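# Switch deadbolt latch to its longer backset on bench

## Task

Change the deadbolt latch over to its longer backset setting, leaving it resting on the bench. At the end, neither arm may be touching the latch or any loose object that is in contact with it.

## Robot and tools

Robot: two 6-joint arms, left_arm and right_arm, each ending in a parallel two-finger gripper. Scene frame: origin on the table top midway between the arms, +z up, +x out over the table, left_arm on the +y side. The names are not image sides. Base positions: left_arm (-0.008, +0.329, 0) m with quat_wxyz (+1.000, 0, 0, -0.028); right_arm (+0.028, -0.229, 0) m with quat_wxyz (+0.999, 0, 0, +0.053). Bases may be tilted, and any mounting plates and the frame behind the arms are fixed obstacles.

Gripper: the fingers point along the gripper's +z and close along its y axis. end_effector_position is the point between the finger pads, roughly 1 cm short of the fingertips. Printed hand positions can be wrong, more so at long reach.

Joint order in every row and every per-joint list: waist (joint1), shoulder (joint2), elbow (joint3), wrist pitch (joint4), wrist yaw (joint5), wrist roll (joint6). Ranges in rad: waist -2.618 to 3.054, shoulder 0.000 to 3.142, elbow 0.000 to 3.142, wrist pitch -1.571 to 1.571, wrist yaw -1.571 to 1.571, wrist roll -2.094 to 2.094. The real ends can differ by up to 0.036 rad.

The row: 14 numbers in [-1, 1], always for both arms: left_arm's 6 joint offsets then its opening, then the same 7 for right_arm. The joint numbers are offsets (not poses), scaled so 1.0 equals 1.202 rad (waist), 1.258 (shoulder), 1.238 (elbow), 2.073 (wrist pitch), 2.022 (wrist yaw and wrist roll). The opening is absolute: +1 fully open, -1 closed.

execute_actions(actions): a list of actions; each action is a list of up to 15 rows, each row played for one 1/30 s step; if fewer than 15 rows, the last one repeats to fill the 15 steps (0.5 s per action). Joint offsets count from the angles at the start of that action, not from the preceding row; for the first action in a call, from the latest reported angles. An action that would push a joint more than 0.036 rad beyond its range is rejected for both arms; if the first action fails that check or any action is malformed, nothing in the call runs. A joint asked past its real end stops at it, and a "joint sent to its limit" line may appear (its absence proves nothing). An empty list just returns state and images.

move(target, speed, blocking): target is one 14-number row; its joint offsets are measured from the "Joint positions" of the latest result that shows them. Opening values are applied at once. All joints progress proportionally, so the hand traces a curve; duration 0.5 to 10 s. speed (0.01 to 2 rad/s, default 0.5) caps the joint with the longest path. The move does not avoid obstacles or the other arm; faster contact hits harder, and a target deeper past contact presses harder. The "move:" line reports the ending (done, off_target, moving, held, fault), limits=held or limits=none, and each arm's joint farthest from target. blocking=false returns after 0.5 s while motion continues; check with wait(0) and call wait or stop before sending new actions or moves.

wait(seconds): 0 to 10; the arms keep their last command. stop(): brakes a running move (needs room). zoom_image(camera, region): region [x0, y0, x1, y1] in pixels, at most 504 by 504, from that camera's latest image. show_instructions(): the reference page(s) for the latch. read_manual(section): licence texts only. finished_scene(scene): ends the scene, irreversibly; only call once the goal holds and the grippers are clear.

Cameras: cam_head_left, cam_head_right, cam_high, cam_low (672x504 each), cam_left_wrist, cam_right_wrist (504x504, fisheye).

Results: a state line with each gripper's position (m) and quat_wxyz in the scene frame; Joint positions and Joint velocities per arm (six joints, then pad gap in m, 0.094 when fully open); Joint targets (what joints are currently driven toward, can drift); grip_measured on the command scale; joint torques (offset and noisy). "joint command not followed" means the clearance check altered targets. "too close" warnings, FAULT lines, MOTOR HOT (from 75 °C) and OVER-TEMPERATURE FAULT (90 °C pauses the arm; 100 °C makes it go limp and fall) also appear.

Motion limits: per step each joint target stays within a lead of its measured angle: 0.202 rad waist, 0.258 shoulder, 0.238 elbow, 0.573 wrist pitch, 0.522 wrist yaw and roll; targets that would shift the hand over 70 mm get scaled back. Large offsets thus need several actions; unfinished motion should be recommanded. Sending zero offsets can let an arm sag, so aim back at the wanted angles. The simulation keeps running between replies with the last command held.

Gripping: to hold something, command an opening about 0.03 below grip_measured (less for a lighter hold). Pad force is about 50 to 62 N, lower on thin parts.

Avoid: knocking or placing anything off the table, dropping or slamming the latch, hard pushes, arms hitting each other, long heavy holds that heat motors. Loose objects can occasionally get nudged by outside pushes.

Each tool is called after ">>>" by a JSON object that holds its "method" and its "body", one argument or row to a line.

Reference images:

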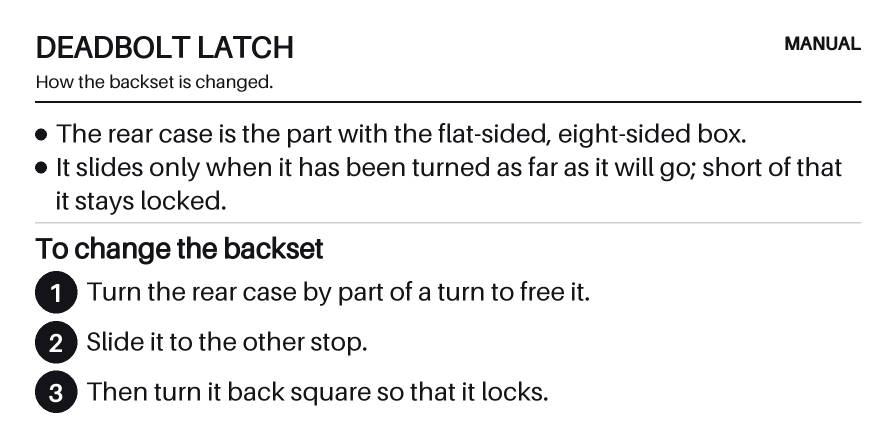

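## Session

>>> {"method": "execute_actions", "body": {
  "actions": []
}}

Scene clock: 0.00 s.
left_arm: end_effector_position=(+0.5827, +0.3156, +0.3089) grip_measured=-0.379 end_effector_quat_wxyz=(+0.595, +0.096, +0.777, +0.181) | right_arm: end_effector_position=(+0.2425, -0.1907, +0.1161) grip_measured=+1.000 end_effector_quat_wxyz=(+0.370, +0.402, +0.732, +0.408)
Joint names: [waist, shoulder, elbow, wrist pitch, wrist yaw, wrist roll]
Joint positions: left_arm=[-0.048  1.883  1.626  0.021 -0.269  0.354  0.029] | right_arm=[-0.367  0.104  0.156 -0.53  -0.541  1.077  0.094]
Joint velocities: left_arm=[-0.002  0.007  0.012  0.022  0.007 -0.007 -0.   ] | right_arm=[-0.012 -0.012 -0.007 -0.081  0.022 -0.022  0.   ]
Joint torques (N m, as the arm reports them, + toward a larger angle): no reading
Joint targets: left_arm=[-0.048 1.874 1.634 0.017 -0.270 0.351] | right_arm=[-0.367 0.096 0.159 -0.541 -0.541 1.071]

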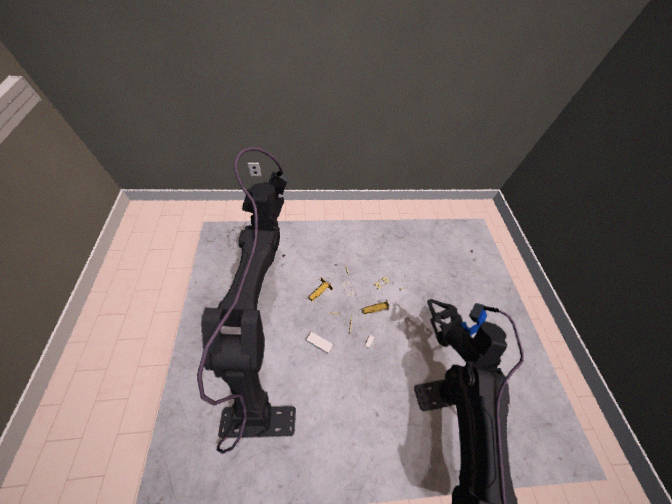

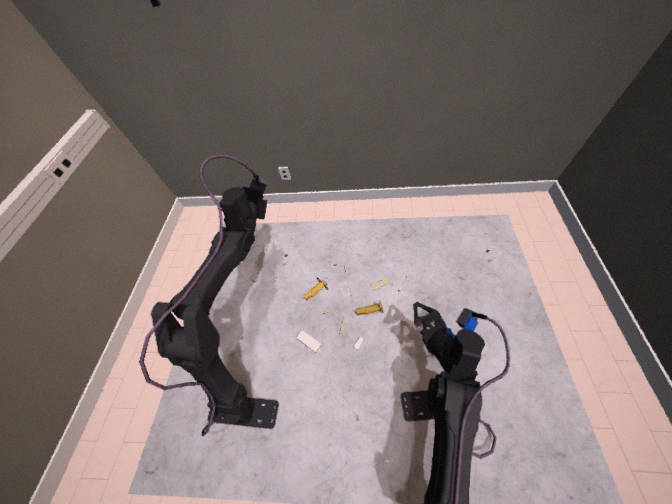

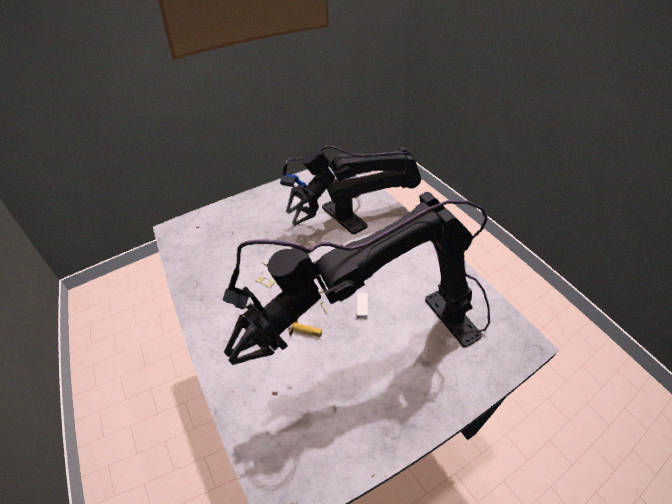

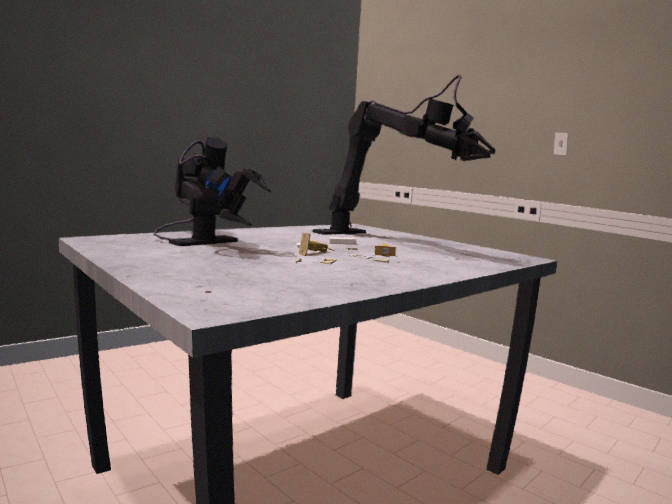

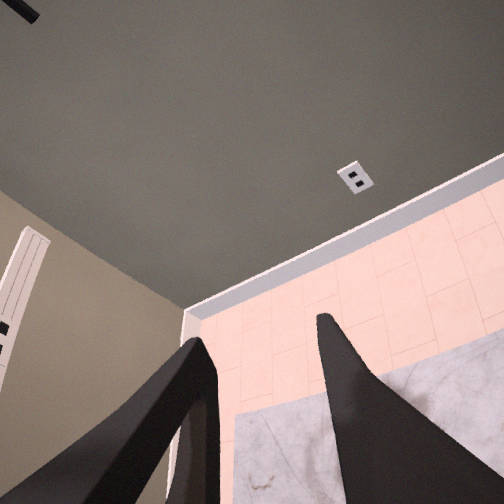

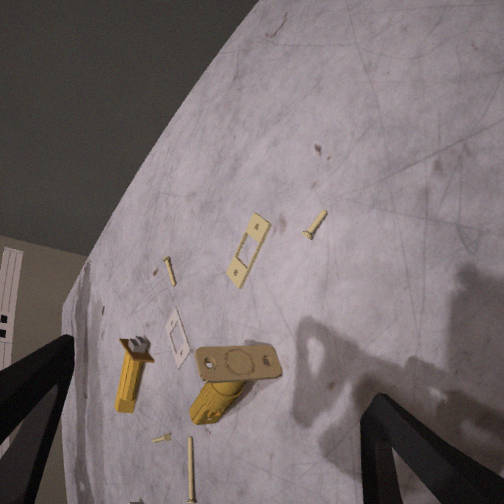

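>>> {"method": "zoom_image", "body": {
  "camera": "cam_head_left",
  "region": [290, 250, 420, 360]
}}

>>> {"method": "zoom_image", "body": {
  "camera": "cam_right_wrist",
  "region": [90, 300, 310, 460]
}}

>>> {"method": "zoom_image", "body": {
  "camera": "cam_low",
  "region": [270, 210, 420, 290]
}}

Region (290, 250, 420, 360) of cam_head_left's 672x504 image, scaled by 3.877, with more detail than that image has; it fills the top 426 rows of this view, and the rest is white.

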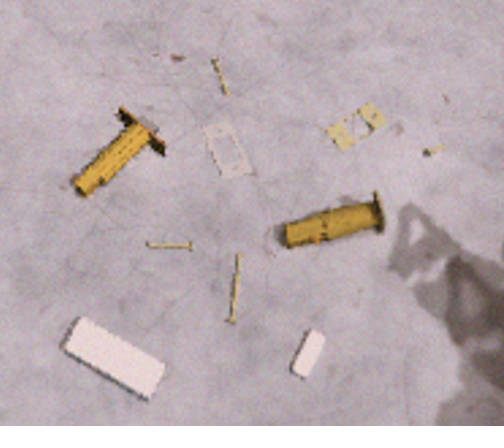

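Region (90, 300, 310, 460) of cam_right_wrist's 504x504 image, scaled by 2.291, with more detail than that image has; it fills the top 367 rows of this view, and the rest is white.

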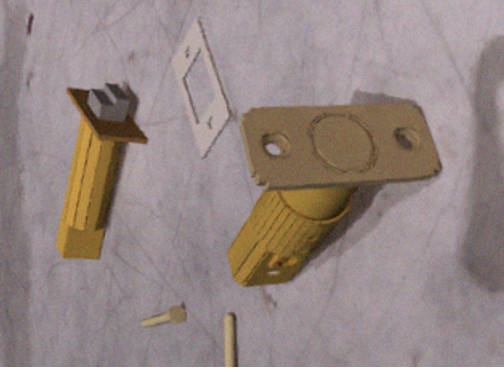

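Region (270, 210, 420, 290) of cam_low's 672x504 image, scaled by 3.360, with more detail than that image has; it fills the top 269 rows of this view, and the rest is white.

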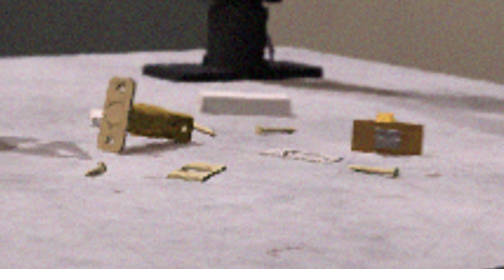

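>>> {"method": "move", "body": {
  "target": [0,0,0,0,0,0,1, 0.4,0.67,0.65,-0.2,0.26,-0.5,1],
  "speed": 1.2
}}

>>> {"method": "move", "body": {
  "target": [0,0,0,0,0,0,1, 0.363,0.675,0.555,-0.23,0,-0.03,1],
  "speed": 1.2
}}

Scene clock: 42.20 s.
left_arm: end_effector_position=(+0.5827, +0.3156, +0.3089) grip_measured=+1.000 end_effector_quat_wxyz=(+0.595, +0.096, +0.777, +0.181) | right_arm: end_effector_position=(+0.2783, -0.1706, +0.1902) grip_measured=+1.000 end_effector_quat_wxyz=(+0.309, -0.066, +0.947, +0.057)
Joint names: [waist, shoulder, elbow, wrist pitch, wrist yaw, wrist roll]
Joint positions: left_arm=[-0.048  1.883  1.626  0.021 -0.269  0.354  0.094] | right_arm=[ 0.104  0.936  0.93  -0.925 -0.026  0.078  0.094]
Joint velocities: left_arm=[ 0.002 -0.012  0.002 -0.022 -0.037  0.007  0.   ] | right_arm=[-0.017 -0.017 -0.002  0.022 -0.007  0.037  0.   ]
Joint torques (N m, as the arm reports them, + toward a larger angle): left_arm=[ -0.02 -10.79   8.44   2.1   -0.04  -0.04] | right_arm=[ 0.85 -0.59 10.56  1.13  0.07 -0.11]
Joint targets: left_arm=[-0.048 1.883 1.626 0.021 -0.269 0.354] | right_arm=[0.114 0.947 0.961 -0.945 -0.015 0.066]
move: off_target (right_arm); limits=none; left_arm: farthest joint: the waist, 0.000 radians from its target (0.000 radians at the start); right_arm: farthest joint: the elbow, 0.031 radians from its target (0.805 radians at the start)

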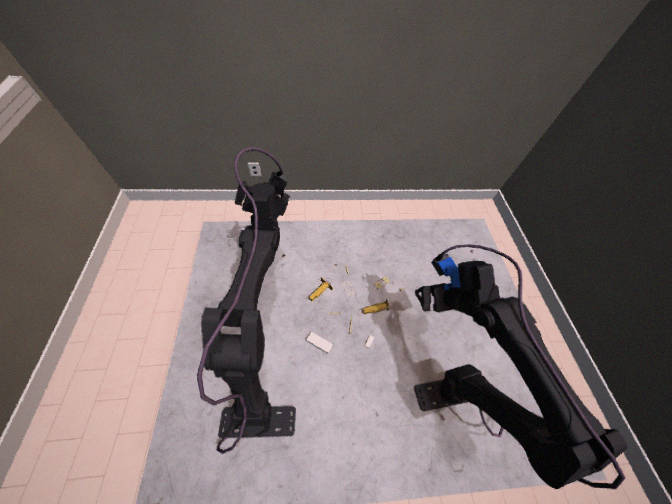

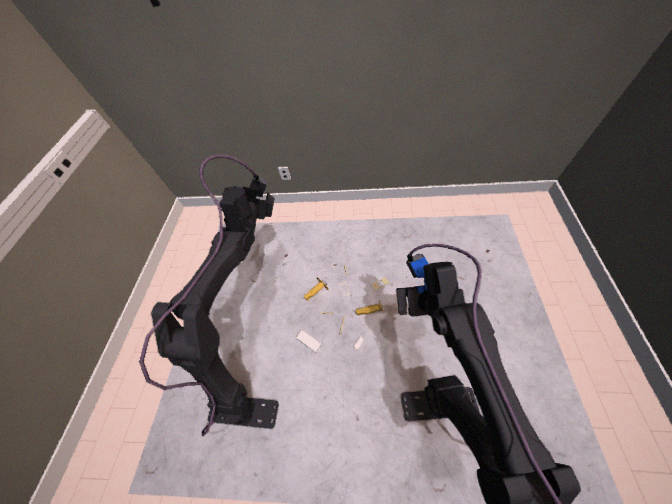

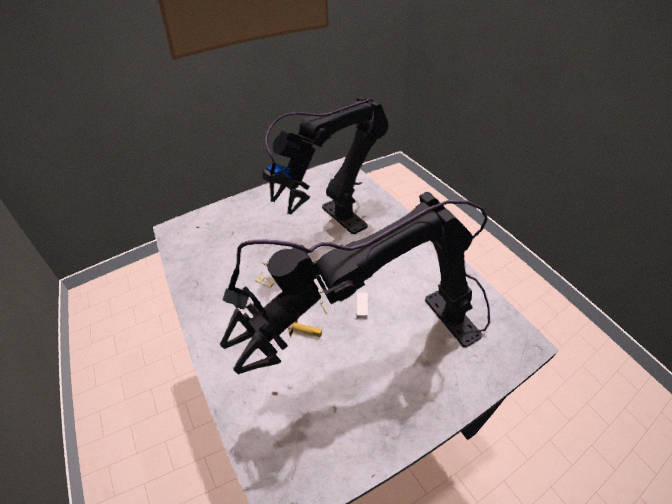

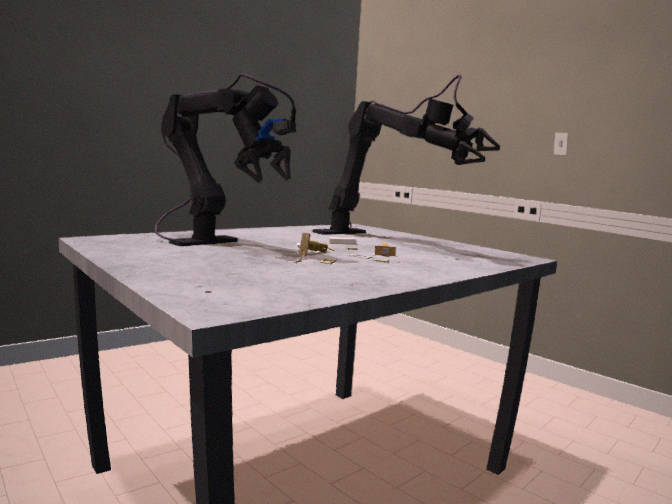

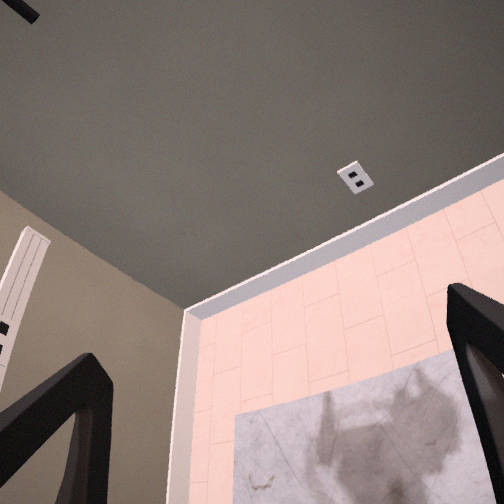

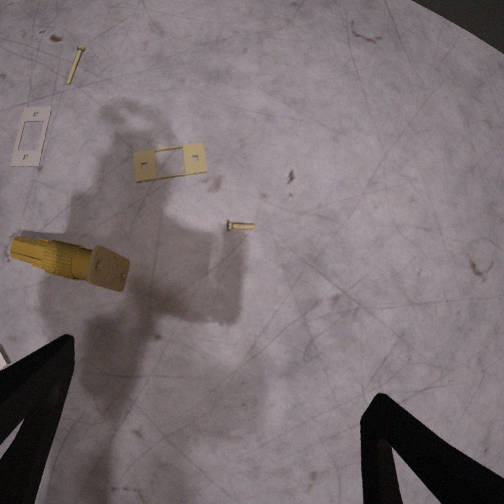

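Scene clock: 43.87 s.
left_arm: end_effector_position=(+0.5827, +0.3156, +0.3089) grip_measured=+1.000 end_effector_quat_wxyz=(+0.595, +0.096, +0.777, +0.181) | right_arm: end_effector_position=(+0.2836, -0.0316, +0.1387) grip_measured=+1.000 end_effector_quat_wxyz=(-0.013, -0.302, +0.953, +0.008)
Joint names: [waist, shoulder, elbow, wrist pitch, wrist yaw, wrist roll]
Joint positions: left_arm=[-0.048  1.883  1.626  0.021 -0.269  0.354  0.094] | right_arm=[ 0.537  1.784  1.585 -1.391 -0.024  0.029  0.094]
Joint velocities: left_arm=[-0.002 -0.012 -0.007 -0.051 -0.007  0.022  0.   ] | right_arm=[ 0.002  0.002 -0.022  0.007  0.095 -0.11   0.   ]
Joint torques (N m, as the arm reports them, + toward a larger angle): left_arm=[ -0.01 -10.74   8.41   2.11  -0.04  -0.03] | right_arm=[ 0.   -7.82  9.61  0.03 -0.03 -0.14]
Joint targets: left_arm=[-0.048 1.883 1.626 0.021 -0.269 0.354] | right_arm=[0.540 1.786 1.617 -1.402 -0.026 0.017]
move: off_target (right_arm); limits=none; left_arm: farthest joint: the waist, 0.000 radians from its target (0.000 radians at the start); right_arm: farthest joint: the elbow, 0.032 radians from its target (0.687 radians at the start)

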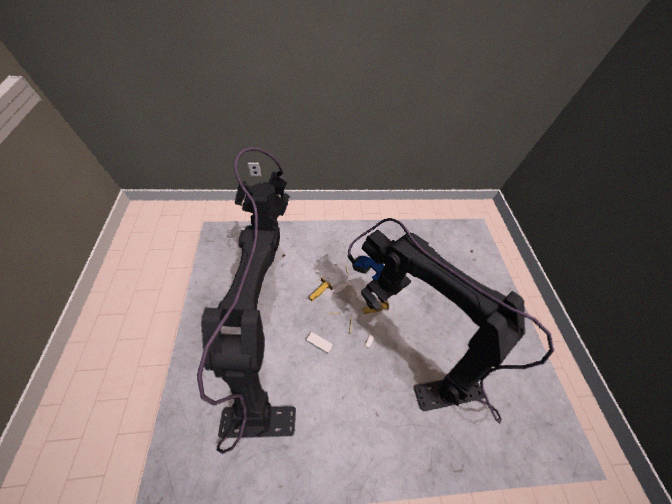

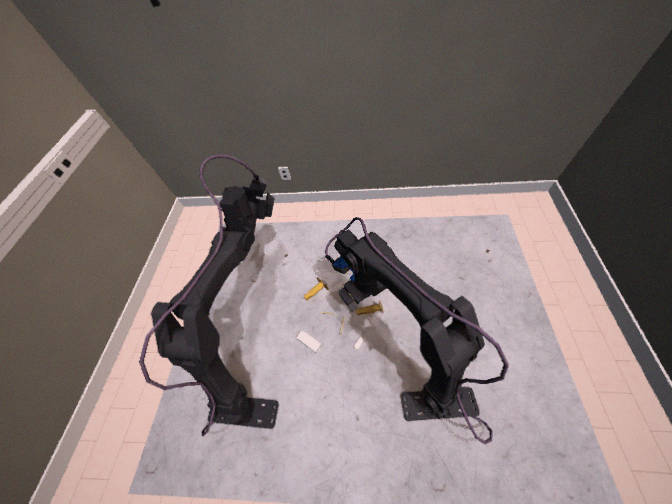

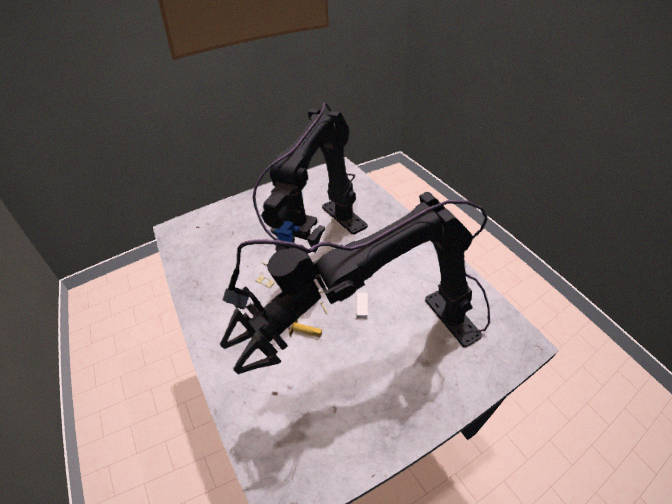

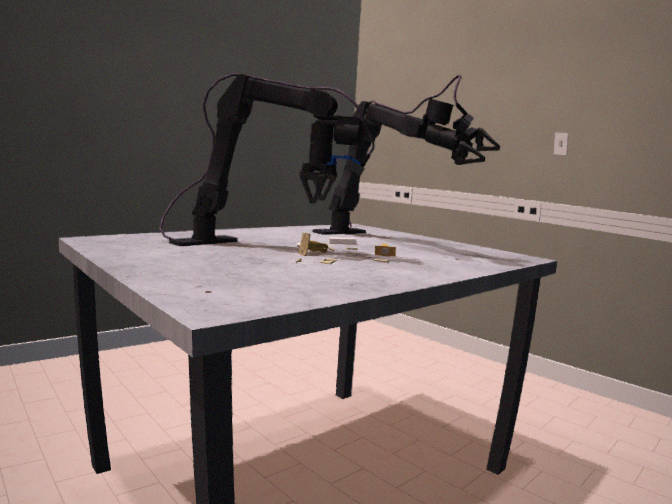

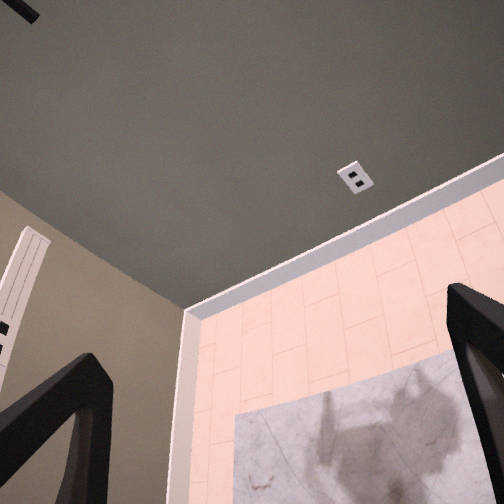

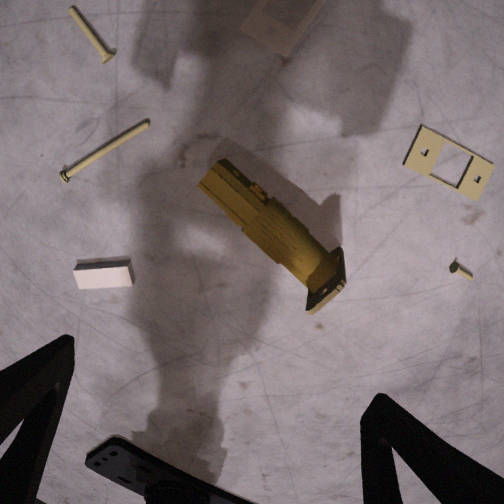

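>>> {"method": "move", "body": {
  "target": [0,0,0,0,0,0,1, -0.163,0.13,0.075,0.061,0.012,0.836,1],
  "speed": 1.2
}}

Scene clock: 95.67 s.
left_arm: end_effector_position=(+0.5827, +0.3156, +0.3089) grip_measured=+1.000 end_effector_quat_wxyz=(+0.595, +0.096, +0.777, +0.181) | right_arm: end_effector_position=(+0.3586, -0.0634, +0.1068) grip_measured=+1.000 end_effector_quat_wxyz=(-0.003, +0.586, +0.810, +0.013)
Joint names: [waist, shoulder, elbow, wrist pitch, wrist yaw, wrist roll]
Joint positions: left_arm=[-0.048  1.883  1.626  0.021 -0.269  0.354  0.094] | right_arm=[ 0.349  1.93   1.648 -1.268 -0.017  1.707  0.094]
Joint velocities: left_arm=[-0.007 -0.012 -0.007  0.007 -0.022  0.007  0.   ] | right_arm=[-0.017 -0.002  0.017  0.007  0.007 -0.037  0.   ]
Joint torques (N m, as the arm reports them, + toward a larger angle): left_arm=[  0.   -10.78   8.4    2.11  -0.04  -0.05] | right_arm=[-0.65 -8.21  9.57  0.2   0.15  0.15]
Joint targets: left_arm=[-0.048 1.883 1.626 0.021 -0.269 0.354] | right_arm=[0.341 1.948 1.679 -1.265 -0.000 1.719]
move: off_target (right_arm); limits=none; left_arm: farthest joint: the waist, 0.000 radians from its target (0.000 radians at the start); right_arm: farthest joint: the elbow, 0.030 radians from its target (0.092 radians at the start)

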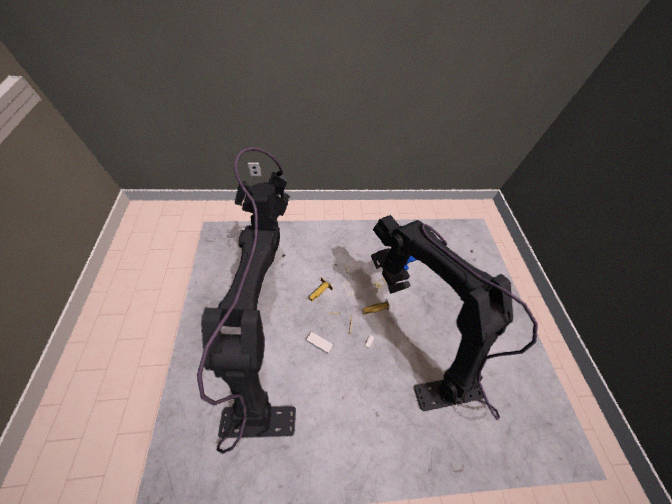

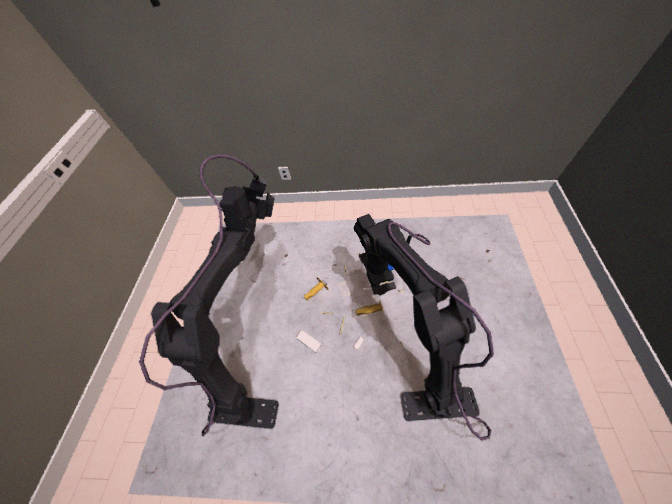

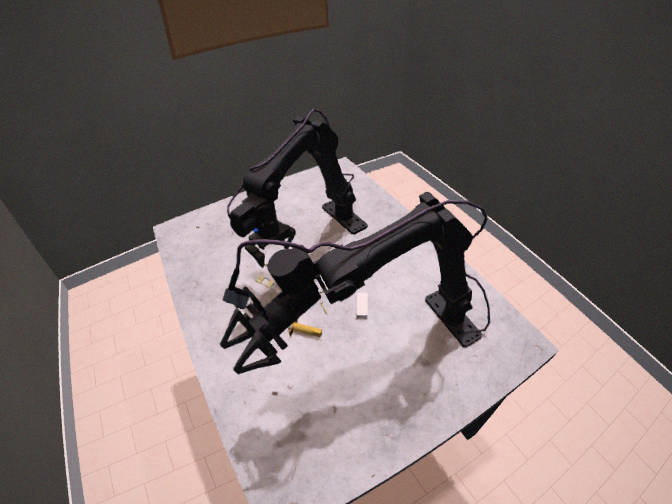

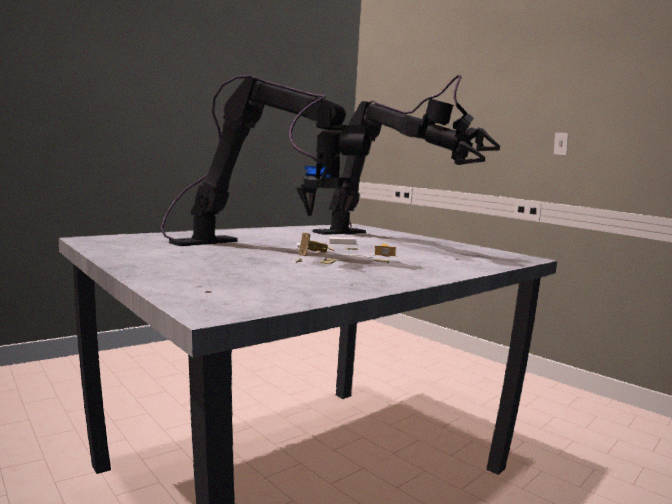

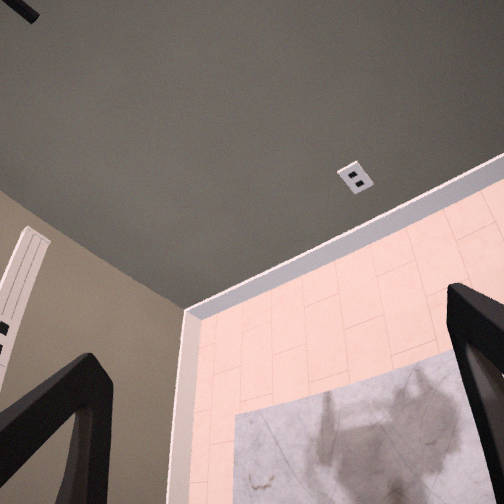

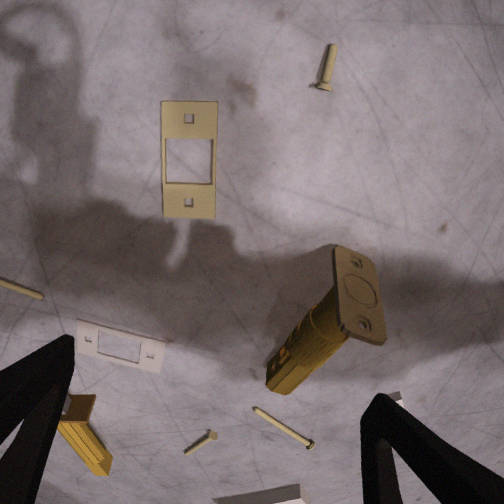

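>>> {"method": "move", "body": {
  "target": [0,0,0,0,0,0,1, 0.053,-0.083,-0.17,0.049,0.008,0.051,1],
  "speed": 0.6
}}

>>> {"method": "zoom_image", "body": {
  "camera": "cam_low",
  "region": [250, 160, 410, 280]
}}

>>> {"method": "zoom_image", "body": {
  "camera": "cam_head_left",
  "region": [330, 240, 450, 340]
}}

Scene clock: 115.30 s.
left_arm: end_effector_position=(+0.5827, +0.3156, +0.3089) grip_measured=+1.000 end_effector_quat_wxyz=(+0.595, +0.096, +0.777, +0.181) | right_arm: end_effector_position=(+0.3273, -0.0566, +0.0880) grip_measured=+1.000 end_effector_quat_wxyz=(-0.004, +0.600, +0.800, +0.011)
Joint names: [waist, shoulder, elbow, wrist pitch, wrist yaw, wrist roll]
Joint positions: left_arm=[-0.048  1.883  1.626  0.021 -0.269  0.354  0.094] | right_arm=[ 0.407  1.846  1.462 -1.169 -0.017  1.798  0.094]
Joint velocities: left_arm=[-0.012  0.012  0.002 -0.007 -0.007 -0.022  0.   ] | right_arm=[-0.002 -0.002  0.002 -0.007 -0.007  0.007  0.   ]
Joint torques (N m, as the arm reports them, + toward a larger angle): left_arm=[ -0.03 -10.77   8.42   2.11  -0.04  -0.04] | right_arm=[  0.23 -10.06   5.     0.13   0.16   0.18]
Joint targets: left_arm=[-0.048 1.883 1.626 0.021 -0.269 0.354] | right_arm=[0.413 1.825 1.437 -1.166 -0.001 1.810]
move: off_target (right_arm); limits=none; left_arm: farthest joint: the waist, 0.000 radians from its target (0.000 radians at the start); right_arm: farthest joint: the elbow, 0.024 radians from its target (0.210 radians at the start)

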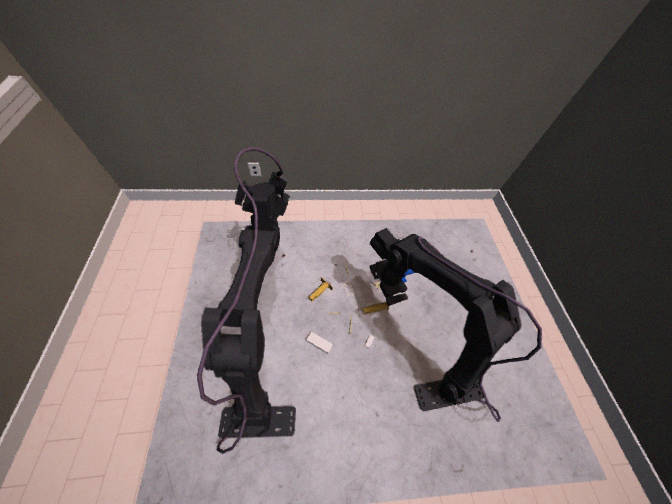

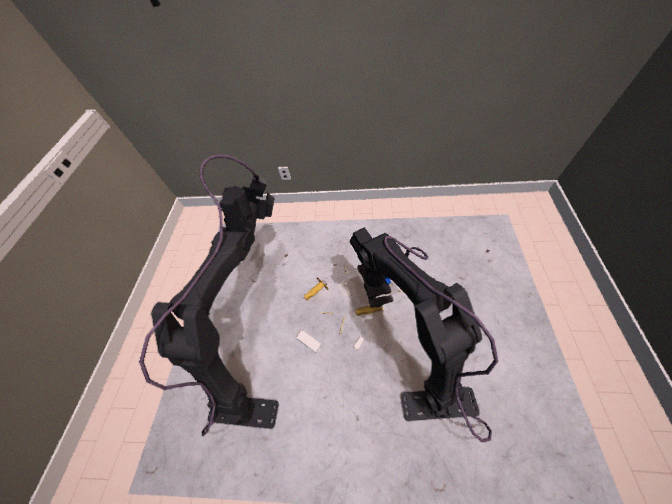

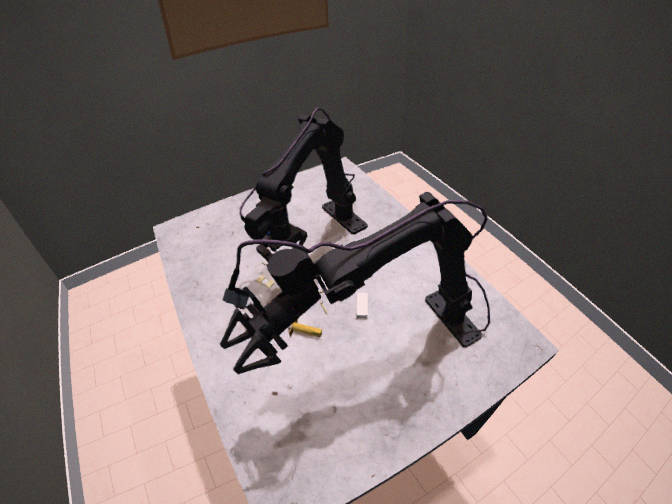

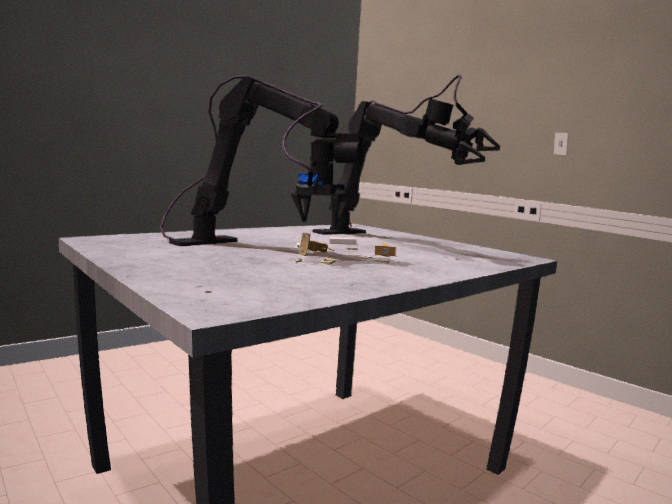

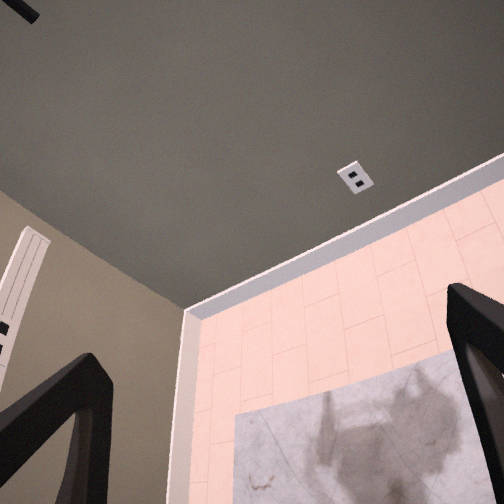

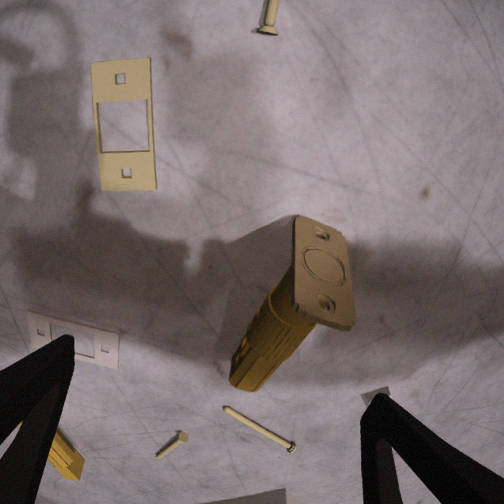

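Region (250, 160, 410, 280) of cam_low's 672x504 image, scaled by 3.150, with more detail than that image has; it fills the top 378 rows of this view, and the rest is white.

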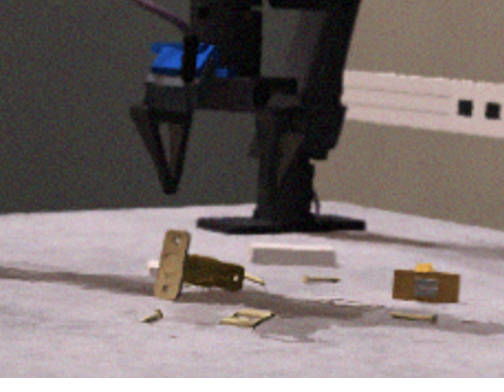

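Region (330, 240, 450, 340) of cam_head_left's 672x504 image, scaled by 4.200, with more detail than that image has.

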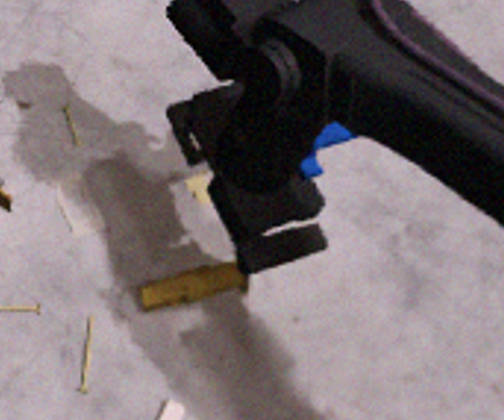

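>>> {"method": "move", "body": {
  "target": [0,0,0,0,0,0,1, 0.062,-0.126,-0.165,0.012,0.005,0.036,1],
  "speed": 0.6
}}

>>> {"method": "zoom_image", "body": {
  "camera": "cam_low",
  "region": [250, 160, 410, 280]
}}

Scene clock: 135.77 s.
left_arm: end_effector_position=(+0.5827, +0.3156, +0.3089) grip_measured=+1.000 end_effector_quat_wxyz=(+0.595, +0.096, +0.777, +0.181) | right_arm: end_effector_position=(+0.2804, -0.0594, +0.0866) grip_measured=+1.000 end_effector_quat_wxyz=(-0.007, +0.597, +0.802, +0.004)
Joint names: [waist, shoulder, elbow, wrist pitch, wrist yaw, wrist roll]
Joint positions: left_arm=[-0.048  1.883  1.626  0.021 -0.269  0.354  0.094] | right_arm=[ 0.474  1.705  1.285 -1.147 -0.017  1.859  0.094]
Joint velocities: left_arm=[-0.012 -0.007 -0.007  0.007  0.066 -0.081  0.   ] | right_arm=[-0.007 -0.012 -0.017  0.051 -0.051  0.022  0.   ]
Joint torques (N m, as the arm reports them, + toward a larger angle): left_arm=[ -0.01 -10.81   8.45   2.1   -0.04  -0.05] | right_arm=[ 0.44 -8.67  4.79  0.16  0.09  0.13]
Joint targets: left_arm=[-0.048 1.883 1.626 0.021 -0.269 0.354] | right_arm=[0.481 1.688 1.258 -1.145 -0.007 1.871]
move: off_target (right_arm); limits=none; left_arm: farthest joint: the waist, 0.000 radians from its target (0.000 radians at the start); right_arm: farthest joint: the elbow, 0.027 radians from its target (0.204 radians at the start)

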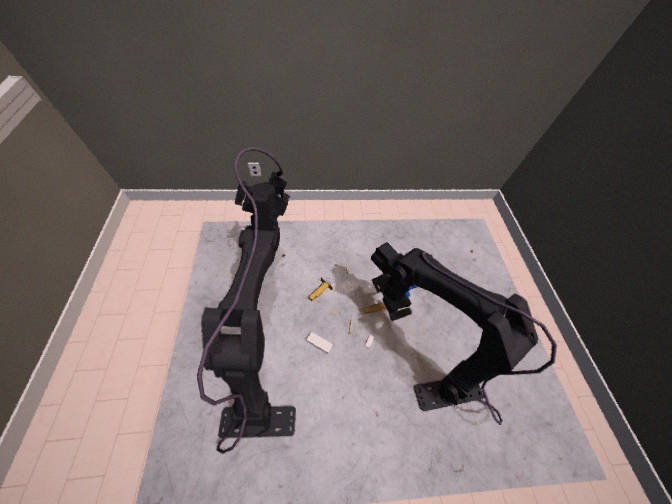

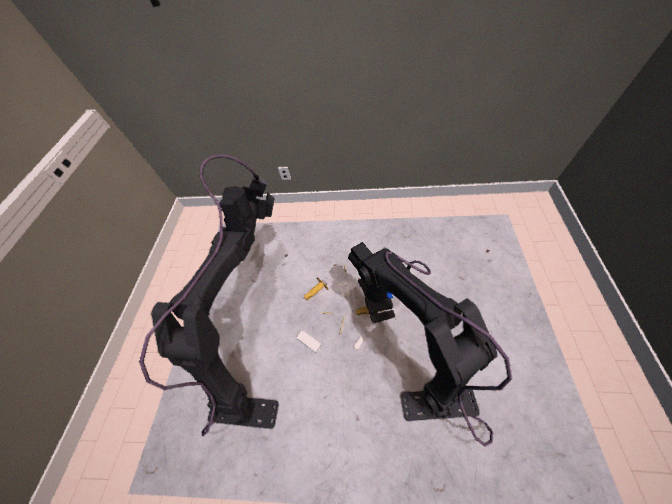

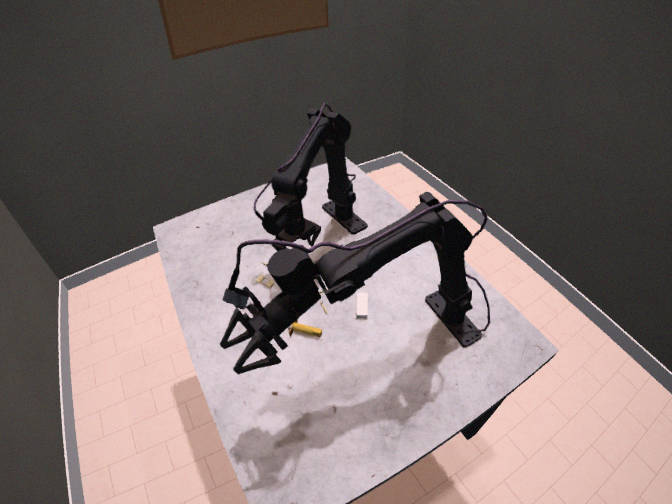

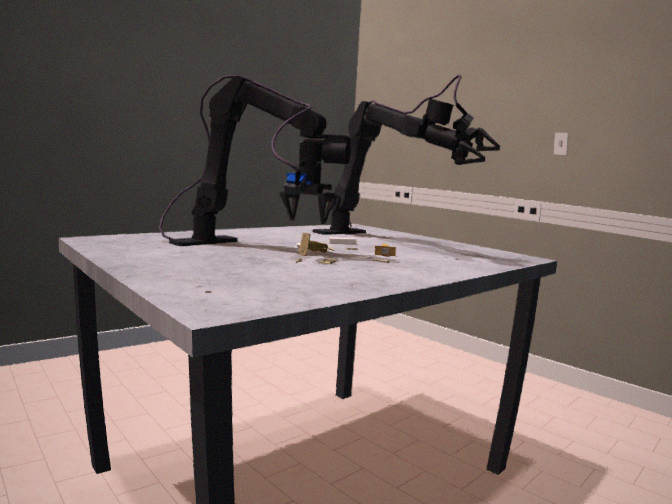

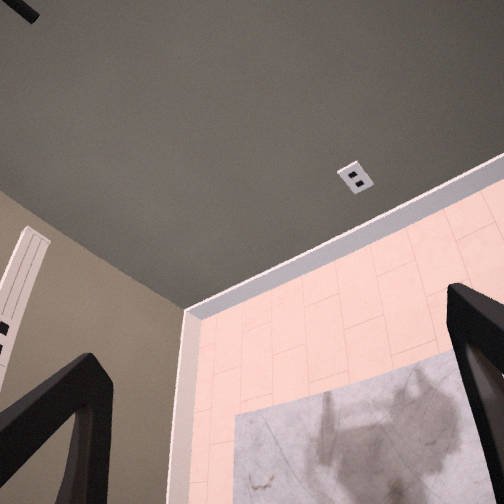

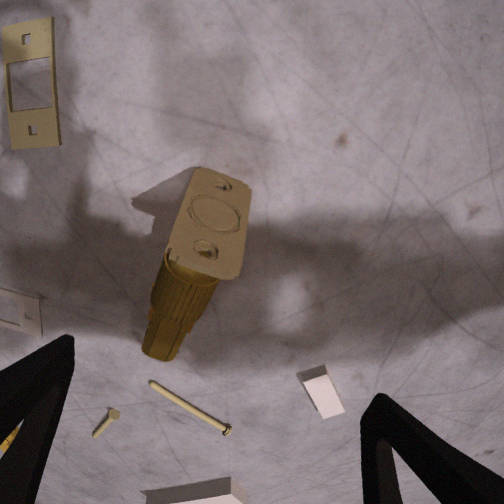

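Region (250, 160, 410, 280) of cam_low's 672x504 image, scaled by 3.150, with more detail than that image has; it fills the top 378 rows of this view, and the rest is white.

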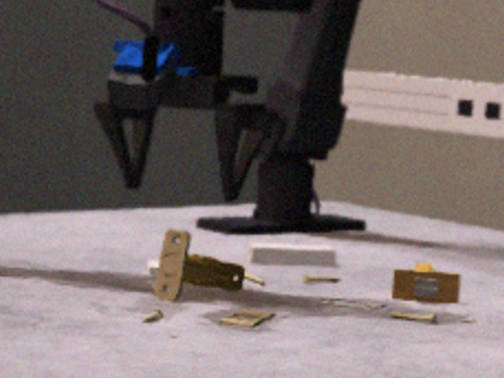

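>>> {"method": "move", "body": {
  "target": [0,0,0,0,0,0,0.3, -0.065,-0.013,-0.022,0,0.005,-0.035,0.3],
  "speed": 0.4
}}

Scene clock: 152.97 s.
left_arm: end_effector_position=(+0.5827, +0.3156, +0.3089) grip_measured=+0.302 end_effector_quat_wxyz=(+0.595, +0.096, +0.777, +0.181) | right_arm: end_effector_position=(+0.2919, -0.0777, +0.0866) grip_measured=+0.302 end_effector_quat_wxyz=(-0.007, +0.602, +0.799, +0.005)
Joint names: [waist, shoulder, elbow, wrist pitch, wrist yaw, wrist roll]
Joint positions: left_arm=[-0.048  1.883  1.626  0.021 -0.269  0.354  0.061] | right_arm=[ 0.403  1.705  1.285 -1.147 -0.017  1.8    0.061]
Joint velocities: left_arm=[-0.012 -0.022  0.007  0.037 -0.007  0.022 -0.001] | right_arm=[-0.022 -0.012  0.002 -0.037  0.051 -0.022  0.   ]
Joint torques (N m, as the arm reports them, + toward a larger angle): left_arm=[ -0.02 -10.82   8.43   2.1   -0.03  -0.04] | right_arm=[-0.58 -8.43  4.62  0.1   0.08 -0.09]
Joint targets: left_arm=[-0.048 1.883 1.626 0.021 -0.269 0.354] | right_arm=[0.396 1.689 1.258 -1.147 -0.007 1.788]
move: off_target (right_arm); limits=none; left_arm: farthest joint: the waist, 0.000 radians from its target (0.000 radians at the start); right_arm: farthest joint: the elbow, 0.027 radians from its target (0.027 radians at the start)

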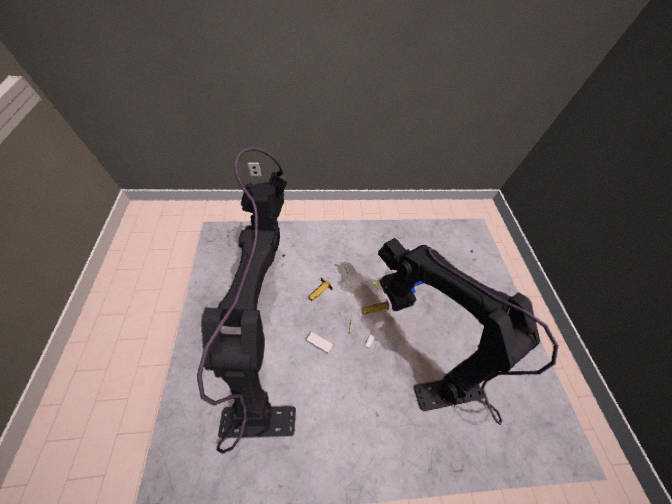

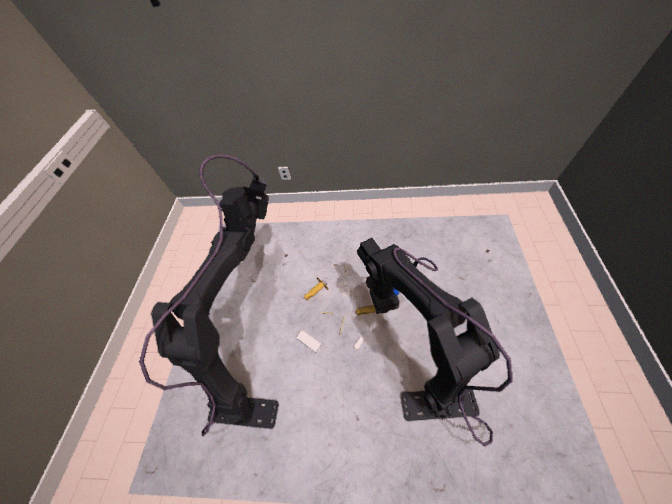

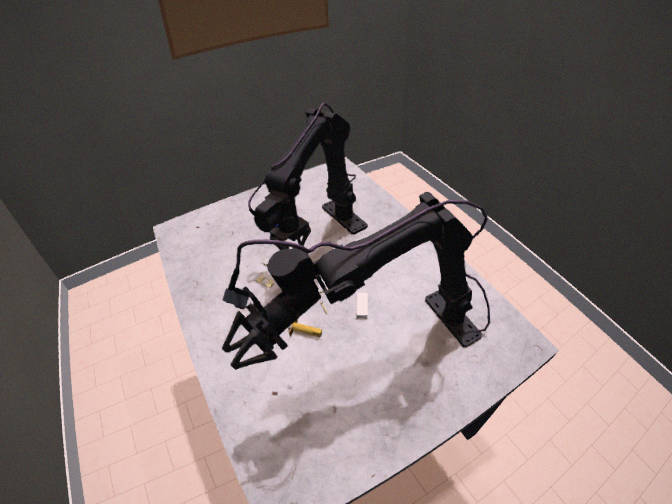

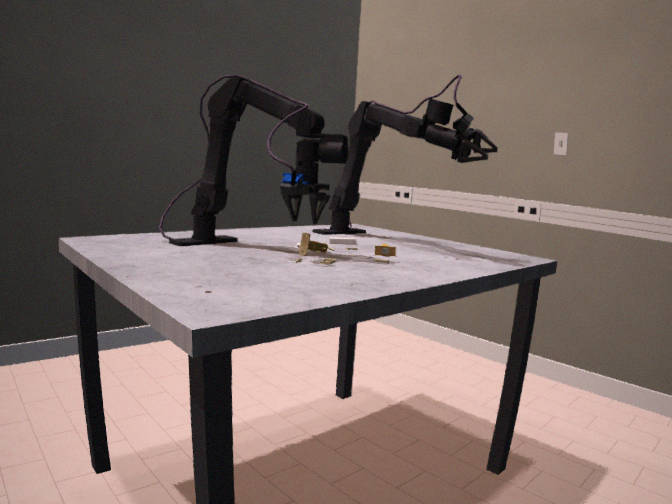

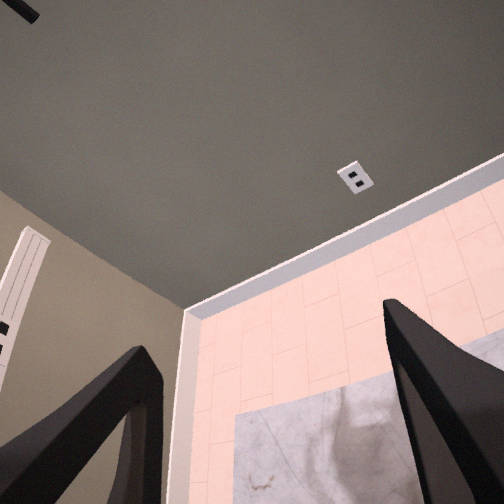

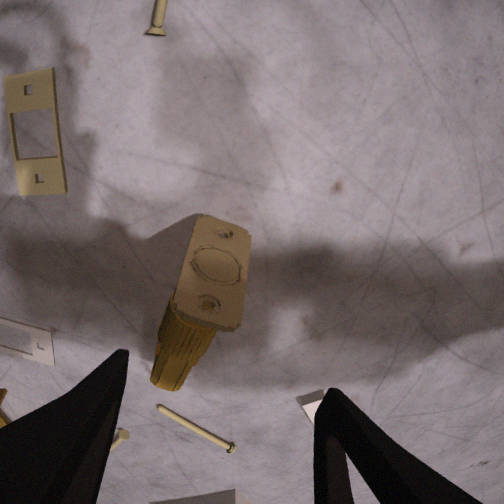

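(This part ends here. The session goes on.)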